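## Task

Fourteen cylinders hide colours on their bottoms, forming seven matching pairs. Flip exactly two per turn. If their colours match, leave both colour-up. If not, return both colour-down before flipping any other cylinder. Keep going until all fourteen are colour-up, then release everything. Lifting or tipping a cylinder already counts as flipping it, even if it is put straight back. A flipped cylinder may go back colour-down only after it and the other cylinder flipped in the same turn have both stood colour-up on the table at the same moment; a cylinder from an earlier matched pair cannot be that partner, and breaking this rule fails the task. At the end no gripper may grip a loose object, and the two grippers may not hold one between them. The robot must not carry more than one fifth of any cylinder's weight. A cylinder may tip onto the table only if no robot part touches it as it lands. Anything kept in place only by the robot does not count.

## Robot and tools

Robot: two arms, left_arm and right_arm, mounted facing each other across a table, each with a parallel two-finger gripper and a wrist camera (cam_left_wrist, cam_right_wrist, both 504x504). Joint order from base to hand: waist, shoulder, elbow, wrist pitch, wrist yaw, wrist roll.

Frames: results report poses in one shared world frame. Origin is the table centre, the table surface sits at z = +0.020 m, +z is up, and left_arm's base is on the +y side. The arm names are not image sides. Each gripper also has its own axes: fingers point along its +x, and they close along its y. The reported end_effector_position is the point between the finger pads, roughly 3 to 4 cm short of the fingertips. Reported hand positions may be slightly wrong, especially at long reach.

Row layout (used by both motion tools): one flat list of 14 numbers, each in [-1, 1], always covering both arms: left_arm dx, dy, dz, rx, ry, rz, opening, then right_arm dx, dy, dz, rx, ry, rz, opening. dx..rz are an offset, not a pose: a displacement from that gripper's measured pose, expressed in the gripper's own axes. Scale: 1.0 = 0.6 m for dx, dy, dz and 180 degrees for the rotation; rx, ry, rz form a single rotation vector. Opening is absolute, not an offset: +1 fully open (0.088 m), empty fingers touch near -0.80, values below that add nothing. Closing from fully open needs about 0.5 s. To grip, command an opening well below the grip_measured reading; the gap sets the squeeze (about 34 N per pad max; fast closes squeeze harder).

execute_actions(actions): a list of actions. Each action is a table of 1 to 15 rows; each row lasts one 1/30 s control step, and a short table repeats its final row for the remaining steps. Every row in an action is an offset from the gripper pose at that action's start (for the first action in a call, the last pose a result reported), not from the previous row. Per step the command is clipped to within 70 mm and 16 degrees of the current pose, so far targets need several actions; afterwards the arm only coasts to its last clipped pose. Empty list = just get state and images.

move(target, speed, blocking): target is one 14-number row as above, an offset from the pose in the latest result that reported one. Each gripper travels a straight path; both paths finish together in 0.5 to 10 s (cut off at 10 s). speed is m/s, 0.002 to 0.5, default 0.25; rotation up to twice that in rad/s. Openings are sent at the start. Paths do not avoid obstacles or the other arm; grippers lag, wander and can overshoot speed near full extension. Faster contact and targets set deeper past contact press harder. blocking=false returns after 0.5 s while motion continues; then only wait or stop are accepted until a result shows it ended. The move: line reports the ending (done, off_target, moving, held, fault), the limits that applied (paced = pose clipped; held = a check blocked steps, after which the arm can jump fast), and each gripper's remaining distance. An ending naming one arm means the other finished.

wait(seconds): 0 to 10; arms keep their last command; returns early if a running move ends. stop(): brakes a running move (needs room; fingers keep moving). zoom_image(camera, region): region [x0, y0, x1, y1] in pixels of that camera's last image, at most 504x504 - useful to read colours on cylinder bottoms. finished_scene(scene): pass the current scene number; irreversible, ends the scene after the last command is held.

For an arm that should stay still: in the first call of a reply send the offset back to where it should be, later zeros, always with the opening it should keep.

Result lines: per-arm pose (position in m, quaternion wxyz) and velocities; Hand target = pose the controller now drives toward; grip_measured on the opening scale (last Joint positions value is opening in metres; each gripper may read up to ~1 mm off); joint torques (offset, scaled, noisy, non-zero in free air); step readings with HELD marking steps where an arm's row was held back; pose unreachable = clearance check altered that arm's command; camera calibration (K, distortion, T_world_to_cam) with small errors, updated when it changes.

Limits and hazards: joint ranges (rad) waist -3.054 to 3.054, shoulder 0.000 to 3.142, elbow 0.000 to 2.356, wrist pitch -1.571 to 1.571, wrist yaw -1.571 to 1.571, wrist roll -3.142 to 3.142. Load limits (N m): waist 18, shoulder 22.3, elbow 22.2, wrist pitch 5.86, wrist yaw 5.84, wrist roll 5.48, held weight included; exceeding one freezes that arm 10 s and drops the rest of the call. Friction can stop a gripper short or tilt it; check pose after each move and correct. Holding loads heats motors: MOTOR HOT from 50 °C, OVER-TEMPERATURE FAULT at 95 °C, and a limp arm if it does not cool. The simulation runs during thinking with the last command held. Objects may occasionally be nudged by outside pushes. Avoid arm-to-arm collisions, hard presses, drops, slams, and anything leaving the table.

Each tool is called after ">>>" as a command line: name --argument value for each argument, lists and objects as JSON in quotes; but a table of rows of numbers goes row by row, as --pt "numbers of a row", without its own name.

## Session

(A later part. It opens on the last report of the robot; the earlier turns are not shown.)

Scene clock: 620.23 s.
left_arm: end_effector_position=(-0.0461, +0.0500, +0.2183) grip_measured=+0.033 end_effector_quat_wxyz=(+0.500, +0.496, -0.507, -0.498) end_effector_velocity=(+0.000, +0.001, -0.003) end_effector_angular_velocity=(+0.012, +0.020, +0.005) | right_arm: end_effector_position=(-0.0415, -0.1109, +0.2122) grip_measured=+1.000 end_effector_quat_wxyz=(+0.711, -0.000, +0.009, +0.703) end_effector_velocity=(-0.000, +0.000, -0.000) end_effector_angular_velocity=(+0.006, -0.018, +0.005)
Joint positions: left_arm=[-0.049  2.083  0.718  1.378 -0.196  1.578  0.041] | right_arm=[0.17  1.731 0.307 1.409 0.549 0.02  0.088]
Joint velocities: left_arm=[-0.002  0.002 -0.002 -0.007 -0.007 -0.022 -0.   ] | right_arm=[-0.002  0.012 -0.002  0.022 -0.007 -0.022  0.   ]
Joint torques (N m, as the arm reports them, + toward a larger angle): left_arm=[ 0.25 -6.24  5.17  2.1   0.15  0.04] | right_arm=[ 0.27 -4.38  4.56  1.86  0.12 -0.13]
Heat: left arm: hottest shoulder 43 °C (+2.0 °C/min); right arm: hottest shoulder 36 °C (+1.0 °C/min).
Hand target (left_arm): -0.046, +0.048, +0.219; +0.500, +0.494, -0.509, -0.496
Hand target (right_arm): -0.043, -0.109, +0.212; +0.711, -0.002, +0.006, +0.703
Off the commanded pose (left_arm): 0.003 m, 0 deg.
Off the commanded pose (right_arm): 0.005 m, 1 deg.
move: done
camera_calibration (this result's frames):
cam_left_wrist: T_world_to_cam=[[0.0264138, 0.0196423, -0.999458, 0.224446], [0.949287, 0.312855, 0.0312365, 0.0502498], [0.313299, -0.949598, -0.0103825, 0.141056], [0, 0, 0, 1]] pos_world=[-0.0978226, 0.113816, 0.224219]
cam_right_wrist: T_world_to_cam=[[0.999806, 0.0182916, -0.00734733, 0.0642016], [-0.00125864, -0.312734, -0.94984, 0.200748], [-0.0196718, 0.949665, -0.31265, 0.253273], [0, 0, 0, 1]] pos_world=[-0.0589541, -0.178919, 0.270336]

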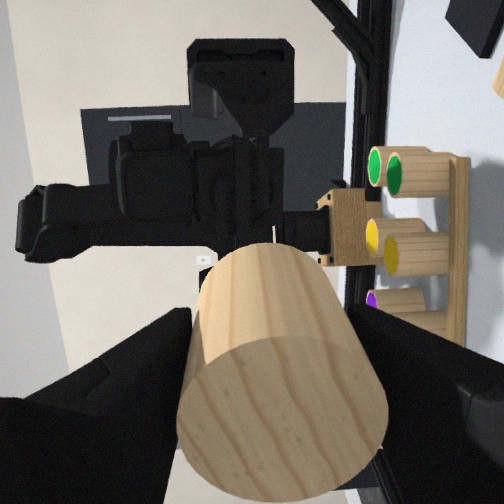

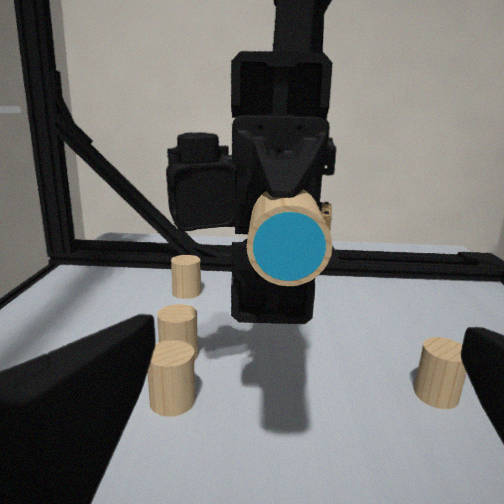

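>>> move --target '[0,0,0,0,0,0,-0.4,0.183,0.002,0.008,-0.005,-0.003,0.003,1]' --speed 0.15

>>> move --target '[0,0,0,0,0,0,-0.4,0,0,0,0,0,0,-0.4]'

>>> move --target '[0,0,0,0,0,0,1,0,0,0,0,0,0,-0.4]'

>>> move --target '[0,0,0,-0.003,0,0,1,-0.14,0,0,0,0,0,-0.4]'

>>> move --target '[-0.21,-0.095,0.162,0,0,-0.503,0.55,-0.196,-0.5,-0.088,0,0.505,0,-0.4]' --speed 0.35

Scene clock: 625.73 s.
left_arm: end_effector_position=(-0.0461, +0.0500, +0.2181) grip_measured=+0.033 end_effector_quat_wxyz=(+0.500, +0.496, -0.507, -0.498) end_effector_velocity=(+0.000, +0.001, -0.001) end_effector_angular_velocity=(+0.007, +0.006, +0.005) | right_arm: end_effector_position=(-0.0417, -0.0041, +0.2189) grip_measured=+1.000 end_effector_quat_wxyz=(+0.708, +0.003, +0.000, +0.707) end_effector_velocity=(+0.003, +0.003, -0.001) end_effector_angular_velocity=(-0.011, +0.003, -0.015)
Joint positions: left_arm=[-0.049  2.084  0.718  1.379 -0.196  1.578  0.041] | right_arm=[-0.005  1.96   0.705  1.259  0.365  0.003  0.088]
Joint velocities: left_arm=[-0.002 -0.002 -0.002 -0.007 -0.007 -0.007 -0.   ] | right_arm=[-0.007  0.002  0.012 -0.022  0.007  0.007  0.   ]
Joint torques (N m, as the arm reports them, + toward a larger angle): left_arm=[ 0.1  -6.97  4.48  1.68  0.01 -0.03] | right_arm=[-0.13 -6.7   5.74  1.6  -0.1  -0.18]
Heat: left arm: hottest shoulder 43 °C (+2.0 °C/min); right arm: hottest shoulder 35 °C (+0.0 °C/min).
Hand target (left_arm): -0.046, +0.050, +0.218; +0.500, +0.496, -0.507, -0.498
Hand target (right_arm): -0.042, -0.001, +0.216; +0.707, -0.003, -0.001, +0.707
Off the commanded pose (left_arm): 0.000 m, 0 deg.
Off the commanded pose (right_arm): 0.004 m, 1 deg.
move: done
camera_calibration (this result's frames):
cam_left_wrist: T_world_to_cam=[[0.026795, 0.019639, -0.999448, 0.22428], [0.949274, 0.31286, 0.0315975, 0.0501768], [0.313307, -0.949596, -0.0102597, 0.141026], [0, 0, 0, 1]] pos_world=[-0.0978255, 0.113815, 0.224017]
cam_right_wrist: T_world_to_cam=[[0.999619, 0.0275838, 0.00110379, 0.0606376], [0.00925774, -0.29729, -0.954742, 0.242084], [-0.0260073, 0.954389, -0.297432, 0.150329], [0, 0, 0, 1]] pos_world=[-0.058946, -0.0731758, 0.275773]

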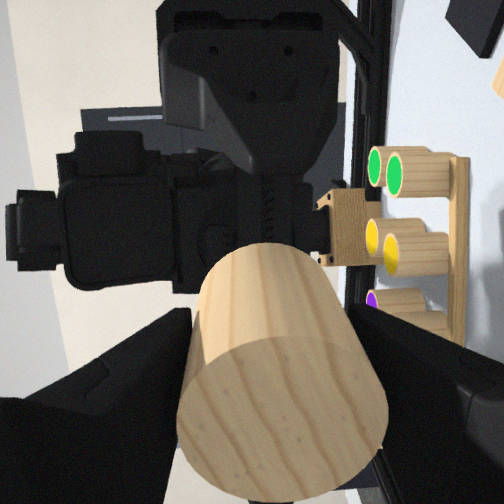

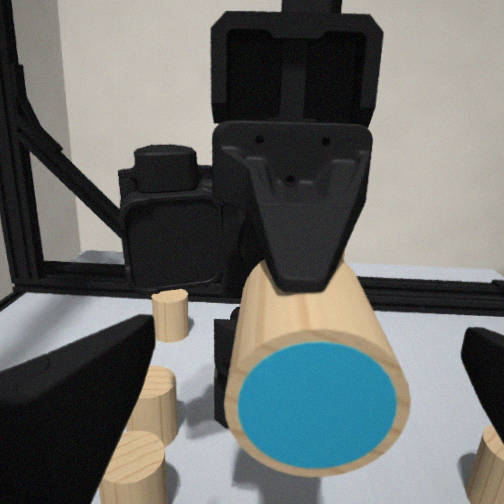

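Scene clock: 626.23 s.
left_arm: end_effector_position=(-0.0458, +0.0500, +0.2181) grip_measured=+0.033 end_effector_quat_wxyz=(+0.500, +0.496, -0.506, -0.498) end_effector_velocity=(+0.002, -0.000, +0.000) end_effector_angular_velocity=(+0.003, +0.022, +0.019) | right_arm: end_effector_position=(-0.0418, -0.0041, +0.2189) grip_measured=+0.025 end_effector_quat_wxyz=(+0.707, +0.003, +0.000, +0.707) end_effector_velocity=(+0.000, -0.001, -0.001) end_effector_angular_velocity=(-0.007, +0.005, -0.005)
Joint positions: left_arm=[-0.048  2.084  0.718  1.379 -0.198  1.578  0.041] | right_arm=[-0.005  1.96   0.705  1.259  0.364  0.003  0.04 ]
Joint velocities: left_arm=[-0.002 -0.002  0.002 -0.007 -0.022 -0.022 -0.   ] | right_arm=[ 0.002 -0.002 -0.002 -0.007  0.007  0.007 -0.   ]
Joint torques (N m, as the arm reports them, + toward a larger angle): left_arm=[-0.07 -6.87  4.44  1.73  0.02 -0.04] | right_arm=[ 0.01 -8.15  4.43  1.8   0.05 -0.01]
Heat: left arm: hottest shoulder 43 °C (+2.0 °C/min); right arm: hottest shoulder 35 °C (+0.0 °C/min).
Hand target (left_arm): -0.046, +0.050, +0.218; +0.500, +0.496, -0.507, -0.498
Hand target (right_arm): -0.042, -0.004, +0.219; +0.708, +0.003, +0.000, +0.706
Off the commanded pose (left_arm): 0.000 m, 0 deg.
Off the commanded pose (right_arm): 0.000 m, 0 deg.
move: done
camera_calibration (this result's frames):
cam_left_wrist: T_world_to_cam=[[0.0267508, 0.0196828, -0.999448, 0.224266], [0.948796, 0.314308, 0.0315849, 0.0497604], [0.314756, -0.949117, -0.010267, 0.140934], [0, 0, 0, 1]] pos_world=[-0.0975714, 0.113708, 0.224018]
cam_right_wrist: T_world_to_cam=[[0.999598, 0.0283476, 0.000724958, 0.0608375], [0.00912305, -0.297281, -0.954746, 0.24208], [-0.0268493, 0.954369, -0.297421, 0.150288], [0, 0, 0, 1]] pos_world=[-0.0589864, -0.073189, 0.27578]

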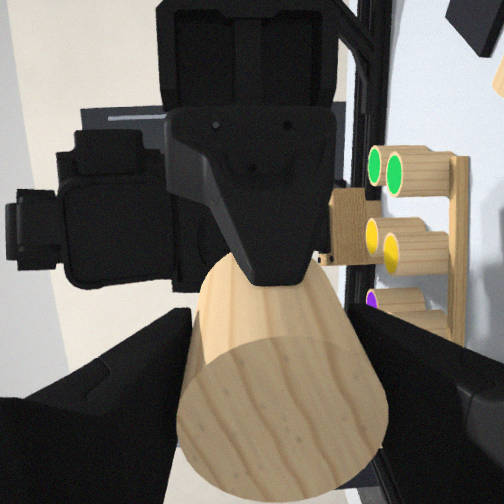

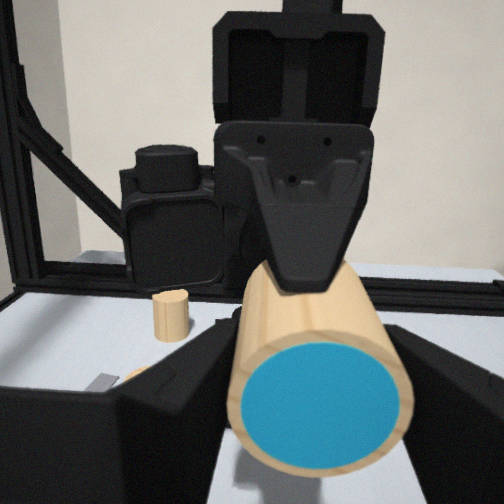

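Scene clock: 626.93 s.
left_arm: end_effector_position=(-0.0458, +0.0500, +0.2181) grip_measured=+1.000 end_effector_quat_wxyz=(+0.500, +0.496, -0.506, -0.498) end_effector_velocity=(+0.000, +0.001, -0.001) end_effector_angular_velocity=(+0.007, -0.009, +0.005) | right_arm: end_effector_position=(-0.0418, -0.0041, +0.2187) grip_measured=+0.025 end_effector_quat_wxyz=(+0.707, +0.003, +0.001, +0.707) end_effector_velocity=(+0.002, -0.000, +0.002) end_effector_angular_velocity=(+0.007, +0.025, -0.010)
Joint positions: left_arm=[-0.048  2.084  0.718  1.379 -0.198  1.578  0.088] | right_arm=[-0.005  1.96   0.705  1.259  0.364  0.003  0.04 ]
Joint velocities: left_arm=[-0.002 -0.002 -0.002 -0.007 -0.007  0.007  0.   ] | right_arm=[-0.002 -0.002 -0.002  0.007  0.007  0.022 -0.   ]
Joint torques (N m, as the arm reports them, + toward a larger angle): left_arm=[-0.03 -6.95  4.45  1.74  0.01 -0.06] | right_arm=[ 0.07 -8.09  4.46  1.8   0.01  0.01]
Heat: left arm: hottest shoulder 43 °C (+2.0 °C/min); right arm: hottest shoulder 36 °C (+1.0 °C/min).
Hand target (left_arm): -0.046, +0.050, +0.218; +0.500, +0.496, -0.506, -0.498
Hand target (right_arm): -0.042, -0.004, +0.219; +0.707, +0.003, +0.000, +0.707
Off the commanded pose (left_arm): 0.000 m, 0 deg.
Off the commanded pose (right_arm): 0.000 m, 0 deg.
move: done
camera_calibration (this result's frames):
cam_left_wrist: T_world_to_cam=[[0.0267508, 0.0196828, -0.999448, 0.224266], [0.948796, 0.314308, 0.0315849, 0.0497604], [0.314756, -0.949117, -0.010267, 0.140934], [0, 0, 0, 1]] pos_world=[-0.0975714, 0.113708, 0.224018]
cam_right_wrist: T_world_to_cam=[[0.999598, 0.0283479, 0.000850383, 0.0608141], [0.00925249, -0.297622, -0.954639, 0.241903], [-0.0268089, 0.954263, -0.297764, 0.150304], [0, 0, 0, 1]] pos_world=[-0.0589983, -0.0731578, 0.275634]

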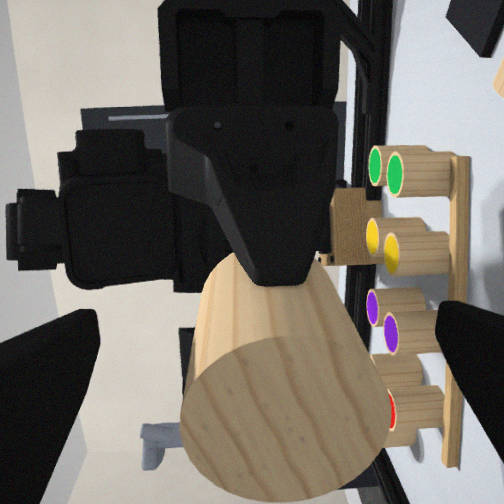

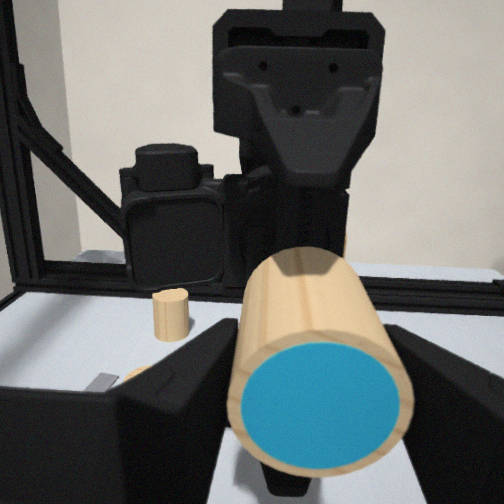

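Scene clock: 627.87 s.
left_arm: end_effector_position=(-0.0458, +0.0500, +0.2181) grip_measured=+1.000 end_effector_quat_wxyz=(+0.501, +0.495, -0.505, -0.499) end_effector_velocity=(-0.005, -0.000, -0.002) end_effector_angular_velocity=(+0.007, +0.020, -0.025) | right_arm: end_effector_position=(-0.0424, -0.0853, +0.2171) grip_measured=+0.025 end_effector_quat_wxyz=(+0.707, +0.001, +0.001, +0.707) end_effector_velocity=(+0.002, -0.003, -0.001) end_effector_angular_velocity=(-0.006, +0.004, -0.005)
Joint positions: left_arm=[-0.048  2.084  0.718  1.379 -0.198  1.572  0.088] | right_arm=[0.114 1.777 0.396 1.38  0.482 0.003 0.04 ]
Joint velocities: left_arm=[-0.002  0.002  0.002 -0.007  0.022 -0.022  0.   ] | right_arm=[ 0.002 -0.012 -0.012 -0.007  0.007  0.007 -0.   ]
Joint torques (N m, as the arm reports them, + toward a larger angle): left_arm=[-0.01 -6.96  4.56  1.75  0.   -0.13] | right_arm=[ 0.4  -7.29  2.85  2.    0.1   0.  ]
Heat: left arm: hottest shoulder 43 °C (+1.0 °C/min); right arm: hottest shoulder 36 °C (+1.0 °C/min).
Hand target (left_arm): -0.046, +0.050, +0.218; +0.502, +0.494, -0.504, -0.500
Hand target (right_arm): -0.042, -0.088, +0.219; +0.707, +0.003, +0.001, +0.707
Off the commanded pose (left_arm): 0.000 m, 0 deg.
Off the commanded pose (right_arm): 0.003 m, 0 deg.
move: done
camera_calibration (this result's frames):
cam_left_wrist: T_world_to_cam=[[0.0206522, 0.0197275, -0.999592, 0.224016], [0.948995, 0.314234, 0.0258084, 0.0510329], [0.314615, -0.94914, -0.0122316, 0.141357], [0, 0, 0, 1]] pos_world=[-0.0975293, 0.113712, 0.224337]
cam_right_wrist: T_world_to_cam=[[0.999573, 0.0291166, 0.00235385, 0.0634439], [0.0110219, -0.301303, -0.953465, 0.215706], [-0.0270524, 0.953084, -0.301495, 0.228048], [0, 0, 0, 1]] pos_world=[-0.0596251, -0.154204, 0.274274]

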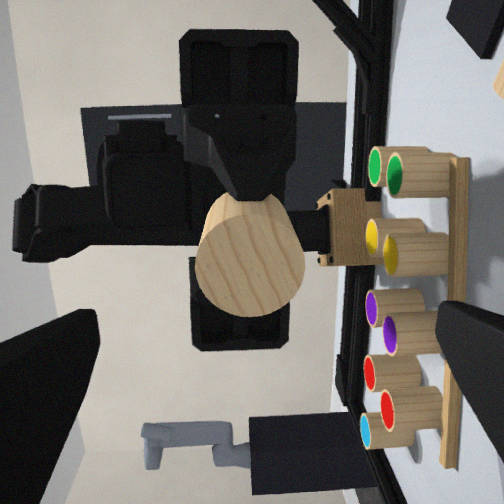

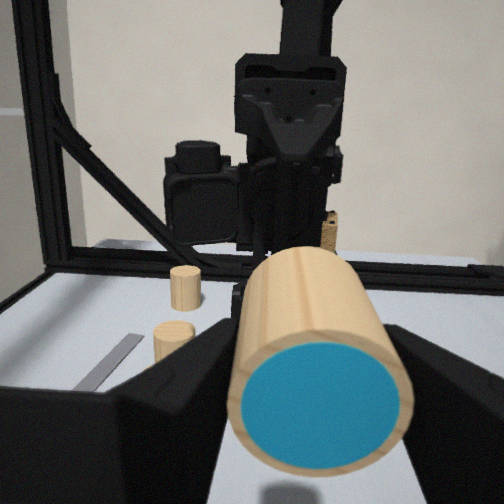

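Scene clock: 630.63 s.
left_arm: end_effector_position=(-0.1406, +0.1757, +0.1596) grip_measured=+0.550 end_effector_quat_wxyz=(+0.001, +0.706, -0.003, -0.708) end_effector_velocity=(-0.000, -0.001, +0.003) end_effector_angular_velocity=(+0.004, -0.010, +0.005) | right_arm: end_effector_position=(+0.2551, -0.2035, +0.1674) grip_measured=+0.025 end_effector_quat_wxyz=(+0.503, -0.503, +0.503, +0.491) end_effector_velocity=(+0.003, -0.002, +0.001) end_effector_angular_velocity=(-0.018, +0.004, +0.015)
Joint positions: left_arm=[-0.285  2.03   1.501 -1.035 -0.     1.131  0.066] | right_arm=[-0.99   1.749  1.259 -1.083  0.017 -0.61   0.04 ]
Joint velocities: left_arm=[-0.002  0.007  0.022 -0.022 -0.007 -0.007  0.   ] | right_arm=[-0.007  0.012  0.017 -0.022  0.007 -0.022  0.   ]
Joint torques (N m, as the arm reports them, + toward a larger angle): left_arm=[-0.22 -6.81  6.75  0.01  0.25 -0.08] | right_arm=[-0.29 -6.17  6.85 -0.14  0.1  -0.14]
Heat: left arm: hottest shoulder 43 °C (+1.0 °C/min); right arm: hottest shoulder 36 °C (+1.0 °C/min).
Hand target (left_arm): -0.143, +0.175, +0.159; -0.000, +0.704, -0.000, -0.710
Hand target (right_arm): +0.258, -0.202, +0.167; +0.501, -0.506, +0.503, +0.490
Off the commanded pose (left_arm): 0.001 m, 0 deg.
Off the commanded pose (right_arm): 0.004 m, 1 deg.
move: done
camera_calibration (this result's frames):
cam_left_wrist: T_world_to_cam=[[0.0234938, 0.999375, 0.0263977, -0.170462], [0.947352, -0.0306896, 0.318719, 0.11667], [0.31933, 0.01752, -0.947482, 0.269873], [0, 0, 0, 1]] pos_world=[-0.192701, 0.169208, 0.223015]
cam_right_wrist: T_world_to_cam=[[0.999848, -0.00619457, -0.0163017, -0.234482], [-0.000802792, -0.950144, 0.311811, -0.211415], [-0.0174205, -0.311751, -0.950004, 0.182421], [0, 0, 0, 1]] pos_world=[0.237455, -0.145457, 0.2354]

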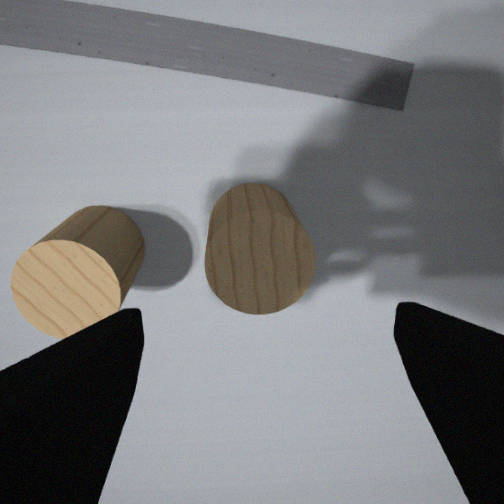

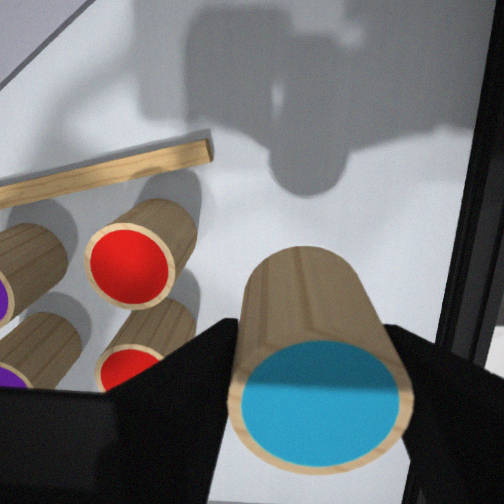

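>>> move --target '[0.139,-0.006,0,0,0,0,0.4,0.153,0.002,0,0,0,0,-0.4]' --speed 0.08

>>> move --target '[0,0,0,0,0,0,0.4,0,0,0,0,0,0,0.5]'

>>> move --target '[0,0,0,0,0,0,-0.4,-0.14,0,0,0,0,0,0.5]'

>>> move --target '[-0.15,0,0,0,0,0,-0.4,0,0,0,0,0,0,0.5]'

Scene clock: 634.27 s.
left_arm: end_effector_position=(-0.1404, +0.1768, +0.0803) grip_measured=+0.400 end_effector_quat_wxyz=(+0.004, +0.704, -0.006, -0.710) end_effector_velocity=(+0.001, +0.002, +0.000) end_effector_angular_velocity=(+0.004, -0.010, +0.005) | right_arm: end_effector_position=(+0.2569, -0.2013, +0.0825) grip_measured=+0.024 end_effector_quat_wxyz=(+0.509, -0.503, +0.496, +0.492) end_effector_velocity=(-0.002, -0.002, +0.000) end_effector_angular_velocity=(-0.002, +0.010, +0.020)
Joint positions: left_arm=[-0.285  2.145  1.334 -0.744  0.001  1.131  0.059] | right_arm=[-0.99   1.877  1.052 -0.73   0.018 -0.611  0.04 ]
Joint velocities: left_arm=[-0.002 -0.002 -0.002 -0.007 -0.007 -0.007 -0.   ] | right_arm=[-0.002 -0.002 -0.002 -0.007 -0.007 -0.022 -0.   ]
Joint torques (N m, as the arm reports them, + toward a larger angle): left_arm=[-0.23 -7.13  4.57  0.47  0.02 -0.08] | right_arm=[-0.09 -6.28  3.34  0.64 -0.06 -0.05]
Heat: left arm: hottest shoulder 43 °C (+2.0 °C/min); right arm: hottest shoulder 36 °C (+1.0 °C/min).
Hand target (left_arm): -0.140, +0.179, +0.076; +0.001, +0.706, -0.003, -0.708
Hand target (right_arm): +0.255, -0.205, +0.076; +0.503, -0.503, +0.502, +0.491
Off the commanded pose (left_arm): 0.005 m, 1 deg.
Off the commanded pose (right_arm): 0.008 m, 1 deg.
move: done
camera_calibration (this result's frames):
cam_left_wrist: T_world_to_cam=[[0.0236083, 0.999559, 0.0179958, -0.168805], [0.948862, -0.028072, 0.314441, 0.141847], [0.314807, 0.00965209, -0.949107, 0.195556], [0, 0, 0, 1]] pos_world=[-0.19217, 0.170825, 0.144039]
cam_right_wrist: T_world_to_cam=[[0.99997, -0.00604365, -0.00489187, -0.238643], [-0.00431314, -0.954638, 0.297737, -0.181724], [-0.00646938, -0.297707, -0.954635, 0.102911], [0, 0, 0, 1]] pos_world=[0.238518, -0.144285, 0.151181]

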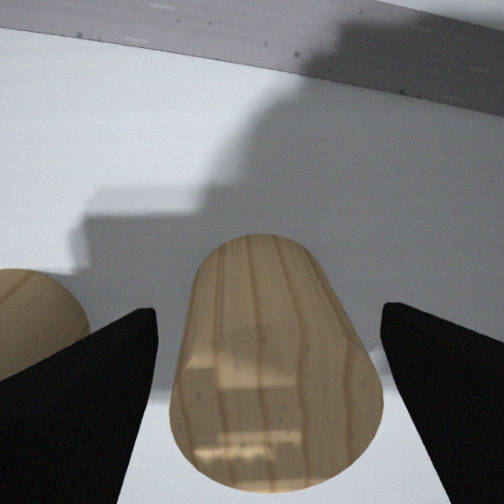

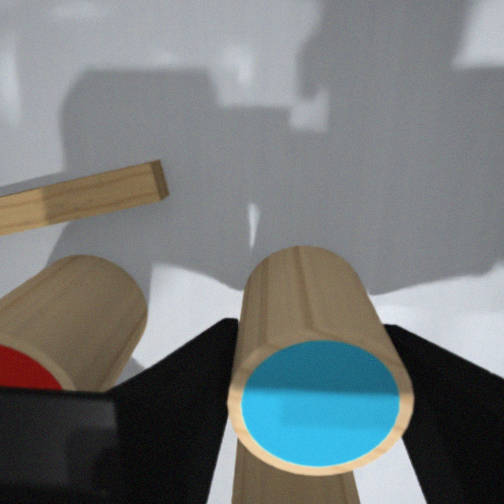

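Scene clock: 634.93 s.
left_arm: end_effector_position=(-0.1404, +0.1768, +0.0803) grip_measured=+0.400 end_effector_quat_wxyz=(+0.004, +0.704, -0.006, -0.710) end_effector_velocity=(-0.001, +0.003, +0.000) end_effector_angular_velocity=(+0.004, -0.010, +0.000) | right_arm: end_effector_position=(+0.2570, -0.2012, +0.0825) grip_measured=+0.498 end_effector_quat_wxyz=(+0.510, -0.502, +0.496, +0.492) end_effector_velocity=(-0.002, -0.002, +0.000) end_effector_angular_velocity=(-0.002, +0.010, +0.005)
Joint positions: left_arm=[-0.285  2.145  1.334 -0.744  0.001  1.131  0.059] | right_arm=[-0.99   1.877  1.052 -0.729  0.018 -0.611  0.063]
Joint velocities: left_arm=[-0.007 -0.002 -0.002 -0.007 -0.007 -0.007 -0.   ] | right_arm=[-0.002 -0.002 -0.002 -0.007 -0.007 -0.007  0.001]
Joint torques (N m, as the arm reports them, + toward a larger angle): left_arm=[ 0.05 -7.91  5.22  0.24  0.04  0.03] | right_arm=[ 0.07 -7.74  4.8   0.09 -0.02 -0.03]
Heat: left arm: hottest shoulder 43 °C (+2.0 °C/min); right arm: hottest shoulder 36 °C (+1.0 °C/min).
Hand target (left_arm): -0.140, +0.177, +0.080; +0.004, +0.704, -0.006, -0.710
Hand target (right_arm): +0.257, -0.201, +0.083; +0.509, -0.503, +0.496, +0.492
Off the commanded pose (left_arm): 0.000 m, 0 deg.
Off the commanded pose (right_arm): 0.000 m, 0 deg.
move: done
camera_calibration (this result's frames):
cam_left_wrist: T_world_to_cam=[[0.0236083, 0.999559, 0.0179958, -0.168805], [0.948862, -0.028072, 0.314441, 0.141847], [0.314807, 0.00965209, -0.949107, 0.195556], [0, 0, 0, 1]] pos_world=[-0.19217, 0.170825, 0.144039]
cam_right_wrist: T_world_to_cam=[[0.999971, -0.00604217, -0.0046716, -0.238709], [-0.00437925, -0.954731, 0.29744, -0.181636], [-0.0062573, -0.297411, -0.954729, 0.102946], [0, 0, 0, 1]] pos_world=[0.238551, -0.144239, 0.151196]

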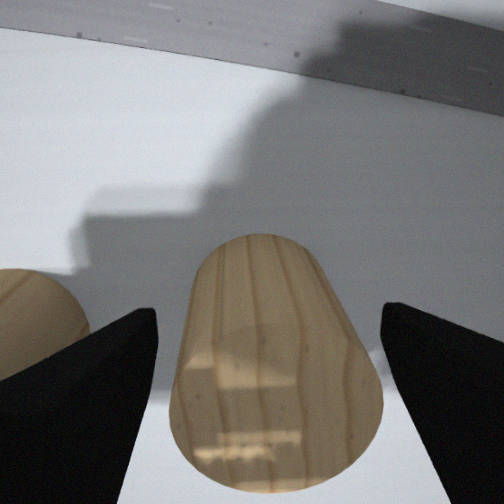

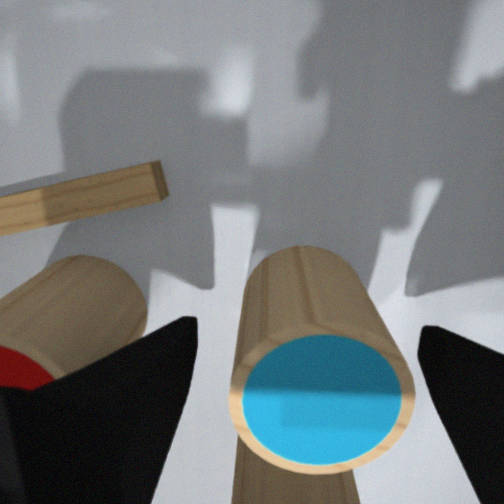

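Scene clock: 635.83 s.
left_arm: end_effector_position=(-0.1403, +0.1771, +0.0803) grip_measured=+0.035 end_effector_quat_wxyz=(+0.004, +0.705, -0.005, -0.710) end_effector_velocity=(-0.003, +0.004, +0.000) end_effector_angular_velocity=(+0.010, +0.003, -0.029) | right_arm: end_effector_position=(+0.2542, -0.2040, +0.1618) grip_measured=+0.500 end_effector_quat_wxyz=(+0.504, -0.504, +0.500, +0.492) end_effector_velocity=(-0.001, -0.001, +0.004) end_effector_angular_velocity=(-0.002, +0.010, +0.020)
Joint positions: left_arm=[-0.285  2.145  1.334 -0.745  0.001  1.131  0.041] | right_arm=[-0.988  1.747  1.233 -1.055  0.018 -0.611  0.063]
Joint velocities: left_arm=[-0.007 -0.002 -0.002 -0.007  0.007  0.022 -0.   ] | right_arm=[-0.002 -0.002  0.012 -0.022 -0.007 -0.022  0.   ]
Joint torques (N m, as the arm reports them, + toward a larger angle): left_arm=[ 0.05 -7.82  5.2   0.37  0.03  0.02] | right_arm=[ 0.28 -8.05  6.54 -0.06 -0.02  0.1 ]
Heat: left arm: hottest shoulder 43 °C (+2.0 °C/min); right arm: hottest shoulder 36 °C (+1.0 °C/min).
Hand target (left_arm): -0.140, +0.177, +0.080; +0.004, +0.704, -0.006, -0.710
Hand target (right_arm): +0.255, -0.201, +0.166; +0.510, -0.502, +0.496, +0.492
Off the commanded pose (left_arm): 0.000 m, 0 deg.
Off the commanded pose (right_arm): 0.005 m, 1 deg.
move: done
camera_calibration (this result's frames):
cam_left_wrist: T_world_to_cam=[[0.0235992, 0.99954, 0.0190414, -0.169115], [0.948708, -0.0283975, 0.314876, 0.141754], [0.315272, 0.0106339, -0.948942, 0.195394], [0, 0, 0, 1]] pos_world=[-0.192095, 0.170985, 0.144003]
cam_right_wrist: T_world_to_cam=[[0.999909, -0.00423533, -0.0128207, -0.233924], [-0.0000749776, -0.951257, 0.308401, -0.210057], [-0.013502, -0.308372, -0.95117, 0.176818], [0, 0, 0, 1]] pos_world=[0.236274, -0.146283, 0.229967]

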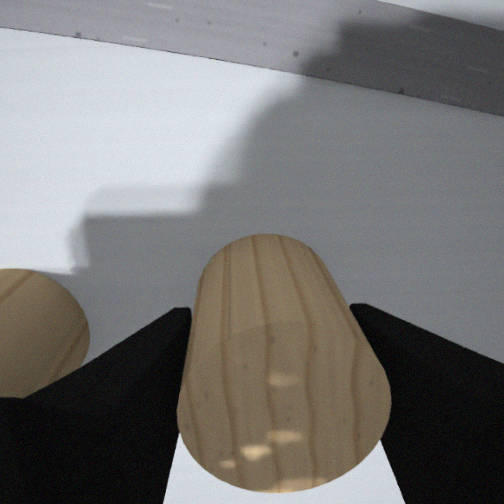

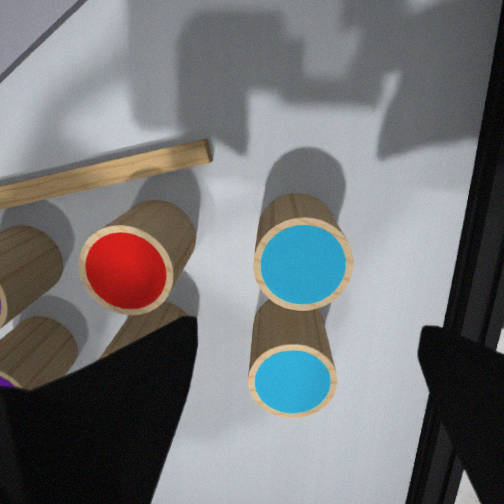

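Scene clock: 636.73 s.
left_arm: end_effector_position=(-0.1387, +0.1804, +0.1640) grip_measured=+0.035 end_effector_quat_wxyz=(-0.001, +0.707, -0.000, -0.707) end_effector_velocity=(+0.002, +0.004, +0.001) end_effector_angular_velocity=(+0.012, -0.014, +0.020) | right_arm: end_effector_position=(+0.2542, -0.2041, +0.1619) grip_measured=+0.500 end_effector_quat_wxyz=(+0.504, -0.504, +0.500, +0.492) end_effector_velocity=(-0.002, -0.003, -0.001) end_effector_angular_velocity=(-0.006, +0.013, +0.005)
Joint positions: left_arm=[-0.285  2.013  1.494 -1.053  0.001  1.131  0.041] | right_arm=[-0.988  1.747  1.233 -1.055  0.018 -0.611  0.063]
Joint velocities: left_arm=[-0.002 -0.002  0.002 -0.022 -0.007 -0.022 -0.   ] | right_arm=[-0.002 -0.002 -0.007 -0.007 -0.007 -0.007 -0.   ]
Joint torques (N m, as the arm reports them, + toward a larger angle): left_arm=[-0.12 -8.66  6.95 -0.02  0.06 -0.03] | right_arm=[ 0.07 -7.53  5.49  0.11 -0.02 -0.01]
Heat: left arm: hottest shoulder 44 °C (+2.0 °C/min); right arm: hottest shoulder 36 °C (+1.0 °C/min).
Hand target (left_arm): -0.140, +0.178, +0.170; +0.004, +0.705, -0.005, -0.710
Hand target (right_arm): +0.254, -0.204, +0.162; +0.504, -0.504, +0.500, +0.492
Off the commanded pose (left_arm): 0.007 m, 1 deg.
Off the commanded pose (right_arm): 0.000 m, 0 deg.
move: done
camera_calibration (this result's frames):
cam_left_wrist: T_world_to_cam=[[0.0234131, 0.999147, 0.0340253, -0.17648], [0.946478, -0.0331126, 0.321066, 0.113528], [0.321918, 0.0246871, -0.946445, 0.272268], [0, 0, 0, 1]] pos_world=[-0.190968, 0.173367, 0.227241]
cam_right_wrist: T_world_to_cam=[[0.999909, -0.00423533, -0.0128207, -0.23388], [-0.0000749776, -0.951257, 0.308401, -0.210148], [-0.013502, -0.308372, -0.95117, 0.176904], [0, 0, 0, 1]] pos_world=[0.236232, -0.146343, 0.230077]

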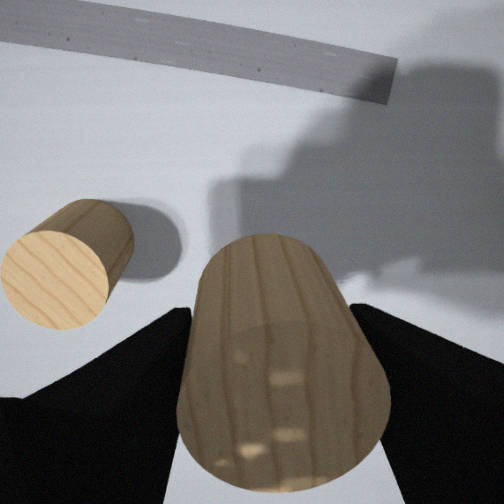

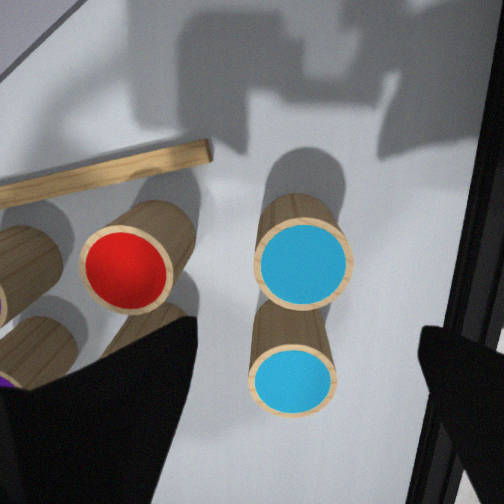

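>>> move --target '[-0.089,0.222,-0.158,0,0,0.505,-0.4,-0.093,0.499,0.158,0,-0.5,0,1]' --speed 0.35

Scene clock: 640.97 s.
left_arm: end_effector_position=(-0.0443, +0.0498, +0.2177) grip_measured=+0.033 end_effector_quat_wxyz=(+0.499, +0.498, -0.505, -0.498) end_effector_velocity=(+0.000, +0.002, -0.006) end_effector_angular_velocity=(+0.012, -0.010, +0.005) | right_arm: end_effector_position=(-0.0436, -0.1108, +0.2144) grip_measured=+1.000 end_effector_quat_wxyz=(+0.708, -0.001, +0.006, +0.707) end_effector_velocity=(+0.004, +0.001, -0.002) end_effector_angular_velocity=(+0.002, +0.009, -0.015)
Joint positions: left_arm=[-0.045  2.082  0.717  1.373 -0.196  1.577  0.041] | right_arm=[0.172 1.723 0.309 1.403 0.542 0.012 0.088]
Joint velocities: left_arm=[-0.002  0.012 -0.007  0.007 -0.007  0.007 -0.   ] | right_arm=[-0.007  0.017 -0.002  0.022  0.007  0.007  0.   ]
Joint torques (N m, as the arm reports them, + toward a larger angle): left_arm=[ 0.15 -6.33  5.42  2.16  0.18  0.05] | right_arm=[ 0.37 -4.46  4.61  1.87  0.07 -0.16]
Heat: left arm: hottest shoulder 44 °C (+2.0 °C/min); right arm: hottest shoulder 36 °C (+1.0 °C/min).
Hand target (left_arm): -0.044, +0.048, +0.219; +0.500, +0.495, -0.508, -0.496
Hand target (right_arm): -0.045, -0.109, +0.214; +0.708, -0.003, +0.003, +0.706
Off the commanded pose (left_arm): 0.003 m, 0 deg.
Off the commanded pose (right_arm): 0.005 m, 1 deg.
move: done
camera_calibration (this result's frames):
cam_left_wrist: T_world_to_cam=[[0.0264326, 0.0238441, -0.999366, 0.223591], [0.948207, 0.315974, 0.0326184, 0.0480497], [0.316551, -0.948468, -0.0142571, 0.141203], [0, 0, 0, 1]] pos_world=[-0.0961693, 0.113413, 0.223895]
cam_right_wrist: T_world_to_cam=[[0.999619, 0.0275457, -0.00187166, 0.0660951], [0.00674473, -0.309374, -0.950916, 0.203746], [-0.0267727, 0.950541, -0.309442, 0.252897], [0, 0, 0, 1]] pos_world=[-0.0606734, -0.179175, 0.272126]

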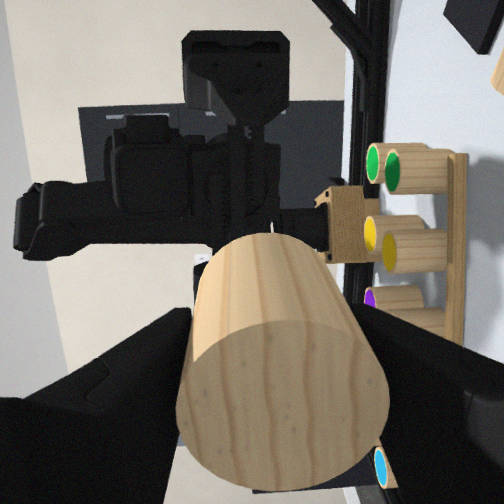

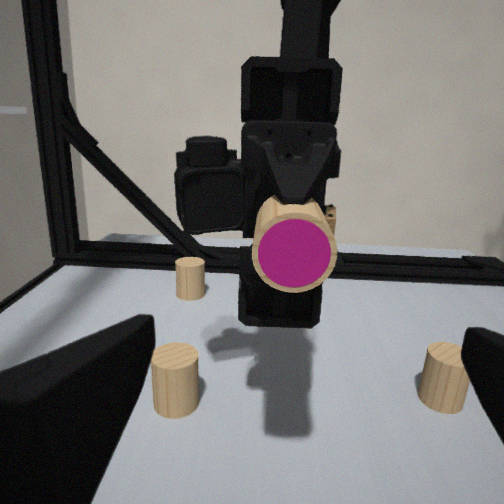

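>>> move --target '[0,0,0,0,0,0,-0.4,0.183,-0.002,0.002,-0.003,-0.002,0,1]' --speed 0.15

>>> move --target '[0,0,0,0,0,0,-0.4,0,0,0,0,0,0,-0.4]'

>>> move --target '[0,0,0,0,0,0,1,0,0,0,0,0,0,-0.4]'

>>> move --target '[0,0,0,-0.003,0,0,1,-0.14,0,0,0,0,0,-0.4]'

>>> move --target '[-0.127,-0.095,-0.266,0,0,-0.502,0.55,-0.082,-0.017,-0.086,0,0.505,0,-0.4]' --speed 0.35

Scene clock: 645.73 s.
left_arm: end_effector_position=(-0.0443, +0.0498, +0.2175) grip_measured=+0.033 end_effector_quat_wxyz=(+0.499, +0.498, -0.505, -0.498) end_effector_velocity=(+0.002, +0.001, +0.001) end_effector_angular_velocity=(+0.002, -0.008, +0.020) | right_arm: end_effector_position=(-0.0423, -0.0041, +0.2176) grip_measured=+1.000 end_effector_quat_wxyz=(+0.708, +0.003, +0.001, +0.706) end_effector_velocity=(-0.001, +0.003, +0.002) end_effector_angular_velocity=(+0.002, -0.006, +0.005)
Joint positions: left_arm=[-0.045  2.083  0.717  1.374 -0.196  1.577  0.041] | right_arm=[-0.003  1.966  0.705  1.264  0.367  0.004  0.088]
Joint velocities: left_arm=[-0.002 -0.007 -0.002 -0.007 -0.022  0.007 -0.   ] | right_arm=[-0.002  0.002  0.012 -0.007 -0.007 -0.007  0.   ]
Joint torques (N m, as the arm reports them, + toward a larger angle): left_arm=[-0.03 -7.05  4.5   1.7  -0.03 -0.04] | right_arm=[-0.4  -6.53  5.49  1.59 -0.07 -0.17]
Heat: left arm: hottest shoulder 44 °C (+2.0 °C/min); right arm: hottest shoulder 36 °C (+1.0 °C/min).
Hand target (left_arm): -0.044, +0.050, +0.218; +0.500, +0.498, -0.505, -0.498
Hand target (right_arm): -0.042, -0.001, +0.214; +0.708, -0.003, -0.000, +0.707
Off the commanded pose (left_arm): 0.000 m, 0 deg.
Off the commanded pose (right_arm): 0.004 m, 1 deg.
move: done
camera_calibration (this result's frames):
cam_left_wrist: T_world_to_cam=[[0.0264326, 0.0238441, -0.999366, 0.223409], [0.948207, 0.315974, 0.0326184, 0.0480567], [0.316551, -0.948468, -0.0142571, 0.141199], [0, 0, 0, 1]] pos_world=[-0.0961697, 0.113411, 0.223713]
cam_right_wrist: T_world_to_cam=[[0.99963, 0.0272049, 0.000333727, 0.0614087], [0.00840961, -0.297295, -0.954749, 0.240832], [-0.0258746, 0.954398, -0.297413, 0.149918], [0, 0, 0, 1]] pos_world=[-0.0595322, -0.0731541, 0.274502]

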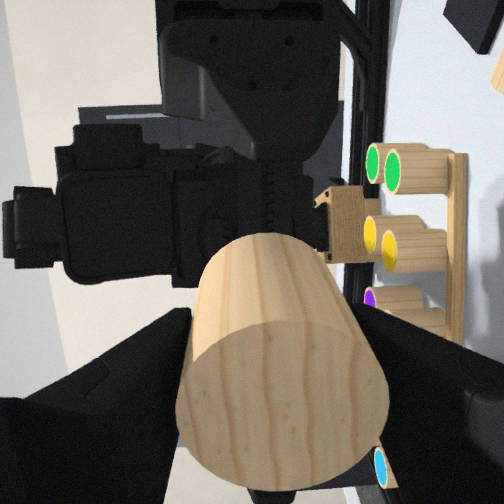

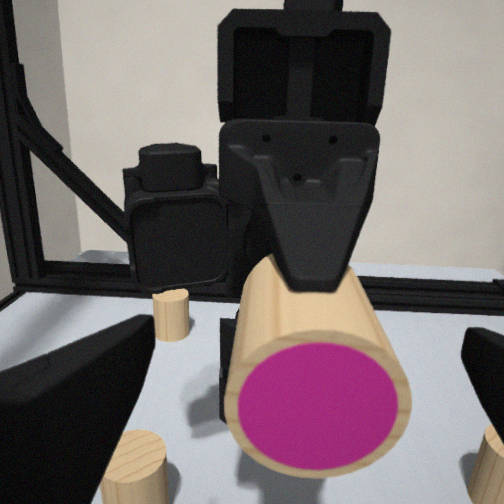

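Scene clock: 646.23 s.
left_arm: end_effector_position=(-0.0440, +0.0498, +0.2175) grip_measured=+0.033 end_effector_quat_wxyz=(+0.500, +0.498, -0.504, -0.498) end_effector_velocity=(+0.000, +0.001, -0.007) end_effector_angular_velocity=(+0.026, +0.017, +0.005) | right_arm: end_effector_position=(-0.0427, -0.0041, +0.2178) grip_measured=+0.024 end_effector_quat_wxyz=(+0.707, +0.003, +0.000, +0.707) end_effector_velocity=(+0.000, -0.000, +0.002) end_effector_angular_velocity=(+0.007, -0.005, +0.005)
Joint positions: left_arm=[-0.044  2.083  0.717  1.374 -0.196  1.577  0.041] | right_arm=[-0.003  1.966  0.705  1.264  0.366  0.004  0.04 ]
Joint velocities: left_arm=[-0.002  0.002 -0.002 -0.022 -0.007 -0.022  0.   ] | right_arm=[-0.002 -0.002 -0.002  0.007 -0.007 -0.007 -0.001]
Joint torques (N m, as the arm reports them, + toward a larger angle): left_arm=[-0.07 -6.99  4.38  1.77  0.01 -0.04] | right_arm=[ 0.07 -8.12  4.4   1.8   0.05  0.  ]
Heat: left arm: hottest shoulder 44 °C (+2.0 °C/min); right arm: hottest shoulder 36 °C (+1.0 °C/min).
Hand target (left_arm): -0.044, +0.050, +0.218; +0.499, +0.498, -0.505, -0.498
Hand target (right_arm): -0.042, -0.004, +0.218; +0.708, +0.003, +0.000, +0.707
Off the commanded pose (left_arm): 0.000 m, 0 deg.
Off the commanded pose (right_arm): 0.000 m, 0 deg.
move: done
camera_calibration (this result's frames):
cam_left_wrist: T_world_to_cam=[[0.026399, 0.0238756, -0.999366, 0.223399], [0.947845, 0.317058, 0.0326128, 0.0477174], [0.317636, -0.948105, -0.0142603, 0.141112], [0, 0, 0, 1]] pos_world=[-0.0959485, 0.113326, 0.223713]
cam_right_wrist: T_world_to_cam=[[0.999587, 0.0287301, 0.000211334, 0.0618119], [0.00873652, -0.29694, -0.954856, 0.241008], [-0.0273704, 0.954464, -0.297068, 0.149777], [0, 0, 0, 1]] pos_world=[-0.0597925, -0.0731679, 0.274609]

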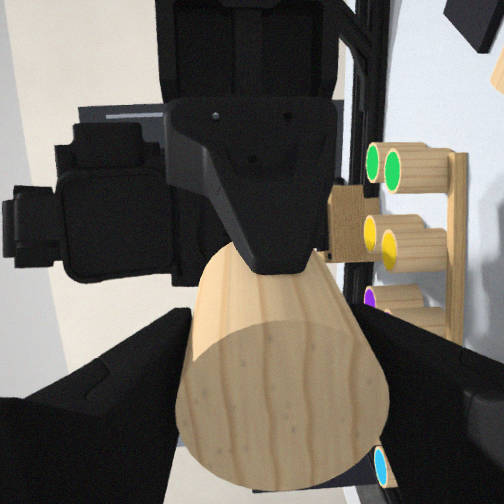

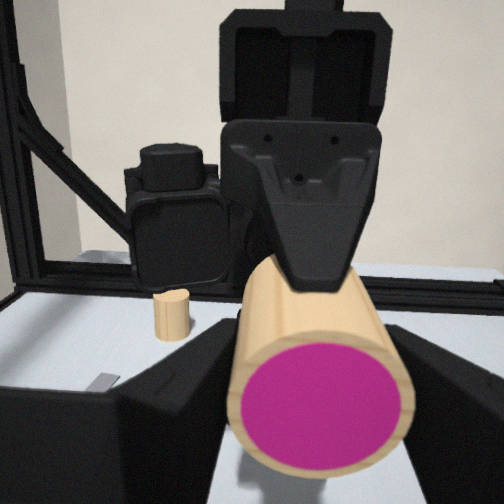

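Scene clock: 646.93 s.
left_arm: end_effector_position=(-0.0440, +0.0498, +0.2175) grip_measured=+1.000 end_effector_quat_wxyz=(+0.500, +0.498, -0.504, -0.498) end_effector_velocity=(+0.002, -0.000, +0.000) end_effector_angular_velocity=(+0.003, +0.022, +0.019) | right_arm: end_effector_position=(-0.0426, -0.0041, +0.2178) grip_measured=+0.024 end_effector_quat_wxyz=(+0.707, +0.003, +0.000, +0.707) end_effector_velocity=(+0.002, +0.000, -0.001) end_effector_angular_velocity=(-0.007, +0.005, +0.000)
Joint positions: left_arm=[-0.044  2.083  0.717  1.374 -0.196  1.577  0.088] | right_arm=[-0.003  1.966  0.705  1.264  0.366  0.004  0.04 ]
Joint velocities: left_arm=[-0.002 -0.002  0.002 -0.007 -0.022 -0.022  0.   ] | right_arm=[-0.007 -0.002 -0.002 -0.007 -0.007  0.007  0.   ]
Joint torques (N m, as the arm reports them, + toward a larger angle): left_arm=[ 0.01 -6.95  4.43  1.74 -0.01 -0.05] | right_arm=[ 0.08 -8.16  4.46  1.79  0.   -0.01]
Heat: left arm: hottest shoulder 44 °C (+2.0 °C/min); right arm: hottest shoulder 36 °C (+1.0 °C/min).
Hand target (left_arm): -0.044, +0.050, +0.218; +0.500, +0.498, -0.504, -0.498
Hand target (right_arm): -0.043, -0.004, +0.218; +0.707, +0.003, +0.000, +0.707
Off the commanded pose (left_arm): 0.000 m, 0 deg.
Off the commanded pose (right_arm): 0.000 m, 0 deg.
move: done
camera_calibration (this result's frames):
cam_left_wrist: T_world_to_cam=[[0.026399, 0.0238756, -0.999366, 0.223399], [0.947845, 0.317058, 0.0326128, 0.0477174], [0.317636, -0.948105, -0.0142603, 0.141112], [0, 0, 0, 1]] pos_world=[-0.0959485, 0.113326, 0.223713]
cam_right_wrist: T_world_to_cam=[[0.999598, 0.0283488, 0.000209957, 0.0617538], [0.00862194, -0.296944, -0.954856, 0.241003], [-0.0270067, 0.954474, -0.297069, 0.149794], [0, 0, 0, 1]] pos_world=[-0.0597614, -0.0731614, 0.274609]

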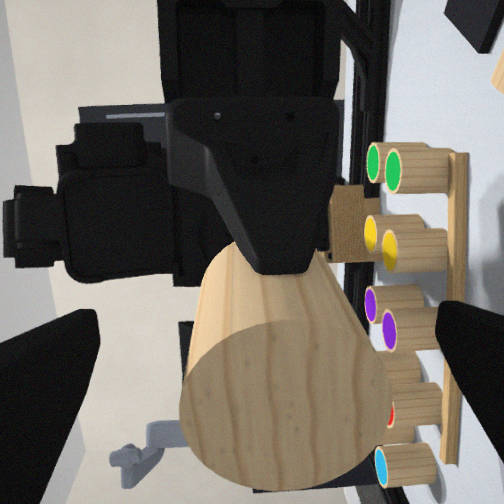

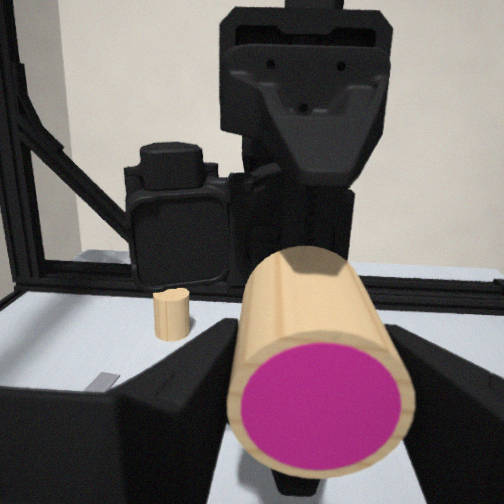

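Scene clock: 647.87 s.
left_arm: end_effector_position=(-0.0440, +0.0498, +0.2175) grip_measured=+1.000 end_effector_quat_wxyz=(+0.501, +0.497, -0.503, -0.499) end_effector_velocity=(-0.002, +0.002, -0.006) end_effector_angular_velocity=(+0.026, -0.013, +0.000) | right_arm: end_effector_position=(-0.0431, -0.0854, +0.2159) grip_measured=+0.024 end_effector_quat_wxyz=(+0.707, +0.001, +0.001, +0.707) end_effector_velocity=(-0.001, -0.002, +0.001) end_effector_angular_velocity=(-0.002, -0.023, +0.010)
Joint positions: left_arm=[-0.044  2.083  0.717  1.374 -0.196  1.571  0.088] | right_arm=[0.117 1.785 0.396 1.388 0.485 0.004 0.04 ]
Joint velocities: left_arm=[-0.007 -0.002 -0.007 -0.022 -0.007  0.007  0.   ] | right_arm=[ 0.002 -0.012 -0.007 -0.007 -0.007 -0.022 -0.   ]
Joint torques (N m, as the arm reports them, + toward a larger angle): left_arm=[-0.13 -6.91  4.41  1.73  0.01 -0.12] | right_arm=[ 0.3  -7.33  2.61  2.05  0.11  0.01]
Heat: left arm: hottest shoulder 44 °C (+2.0 °C/min); right arm: hottest shoulder 36 °C (+1.0 °C/min).
Hand target (left_arm): -0.044, +0.050, +0.218; +0.502, +0.496, -0.502, -0.500
Hand target (right_arm): -0.042, -0.088, +0.218; +0.707, +0.003, +0.001, +0.707
Off the commanded pose (left_arm): 0.000 m, 0 deg.
Off the commanded pose (right_arm): 0.003 m, 0 deg.
move: done
camera_calibration (this result's frames):
cam_left_wrist: T_world_to_cam=[[0.0206815, 0.0239007, -0.9995, 0.223175], [0.948031, 0.317013, 0.0271971, 0.0489057], [0.317504, -0.94812, -0.0161023, 0.141508], [0, 0, 0, 1]] pos_world=[-0.095909, 0.113328, 0.224012]
cam_right_wrist: T_world_to_cam=[[0.999574, 0.0291155, 0.00180729, 0.0643012], [0.010491, -0.30098, -0.953573, 0.214573], [-0.0272198, 0.953186, -0.301157, 0.227606], [0, 0, 0, 1]] pos_world=[-0.0603295, -0.15424, 0.273039]

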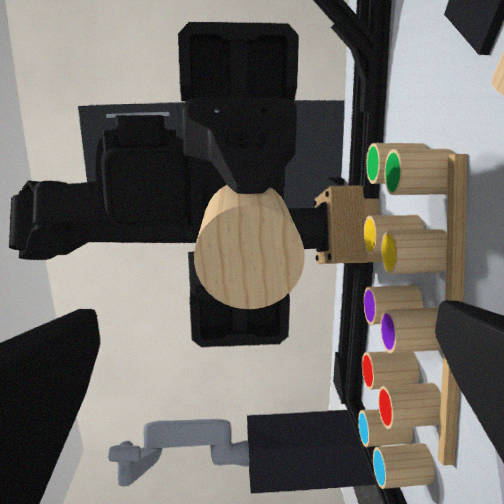

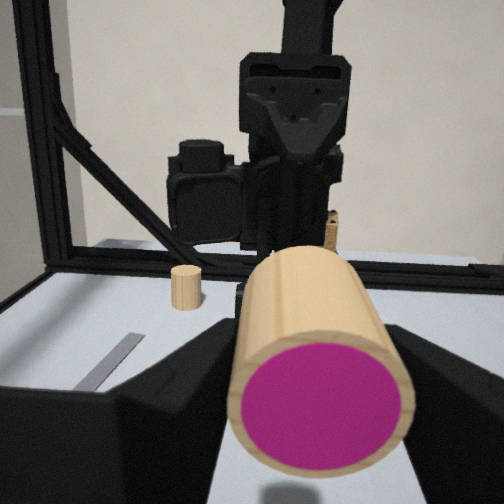

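Scene clock: 650.63 s.
left_arm: end_effector_position=(+0.1136, +0.1258, +0.1605) grip_measured=+0.550 end_effector_quat_wxyz=(+0.005, +0.705, -0.002, -0.709) end_effector_velocity=(-0.002, -0.001, +0.005) end_effector_angular_velocity=(+0.014, -0.004, +0.015) | right_arm: end_effector_position=(-0.0325, -0.1364, +0.1652) grip_measured=+0.024 end_effector_quat_wxyz=(+0.503, -0.502, +0.503, +0.493) end_effector_velocity=(+0.001, -0.003, +0.003) end_effector_angular_velocity=(-0.023, -0.000, -0.010)
Joint positions: left_arm=[ 0.389  2.119  1.64  -1.085  0.008  1.798  0.066] | right_arm=[-0.048  1.848  1.372 -1.107  0.005  0.331  0.04 ]
Joint velocities: left_arm=[-0.007  0.007  0.032 -0.037 -0.007 -0.022 -0.   ] | right_arm=[-0.002  0.002  0.017 -0.037 -0.007  0.007 -0.   ]
Joint torques (N m, as the arm reports them, + toward a larger angle): left_arm=[ 0.09 -7.41  6.75 -0.01 -0.17  0.11] | right_arm=[-0.32 -7.08  7.07 -0.11 -0.11 -0.19]
Heat: left arm: hottest shoulder 44 °C (+2.0 °C/min); right arm: hottest shoulder 36 °C (+1.0 °C/min).
Hand target (left_arm): +0.116, +0.125, +0.159; +0.002, +0.707, -0.000, -0.707
Hand target (right_arm): -0.033, -0.134, +0.164; +0.500, -0.504, +0.504, +0.493
Off the commanded pose (left_arm): 0.003 m, 1 deg.
Off the commanded pose (right_arm): 0.002 m, 1 deg.
move: done
camera_calibration (this result's frames):
cam_left_wrist: T_world_to_cam=[[0.0171435, 0.999583, 0.0232559, -0.125308], [0.94873, -0.0236048, 0.315204, -0.126502], [0.315621, 0.0166598, -0.948739, 0.191135], [0, 0, 0, 1]] pos_world=[0.061838, 0.119085, 0.224125]
cam_right_wrist: T_world_to_cam=[[0.999771, -0.00614498, -0.0205157, 0.0541821], [0.000501358, -0.950973, 0.309274, -0.146874], [-0.0214103, -0.309213, -0.950752, 0.196526], [0, 0, 0, 1]] pos_world=[-0.0498883, -0.0785715, 0.233384]

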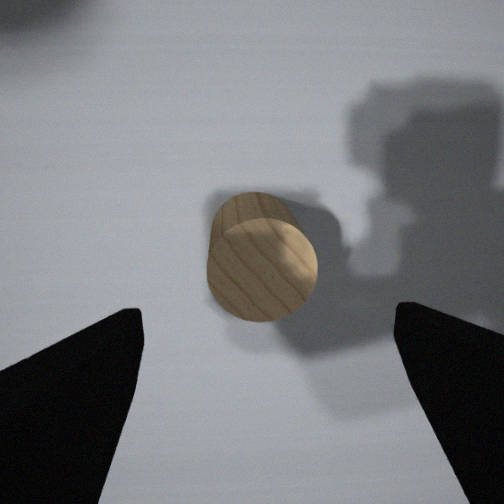

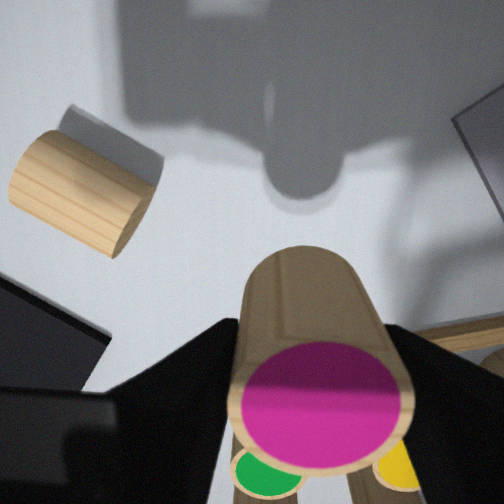

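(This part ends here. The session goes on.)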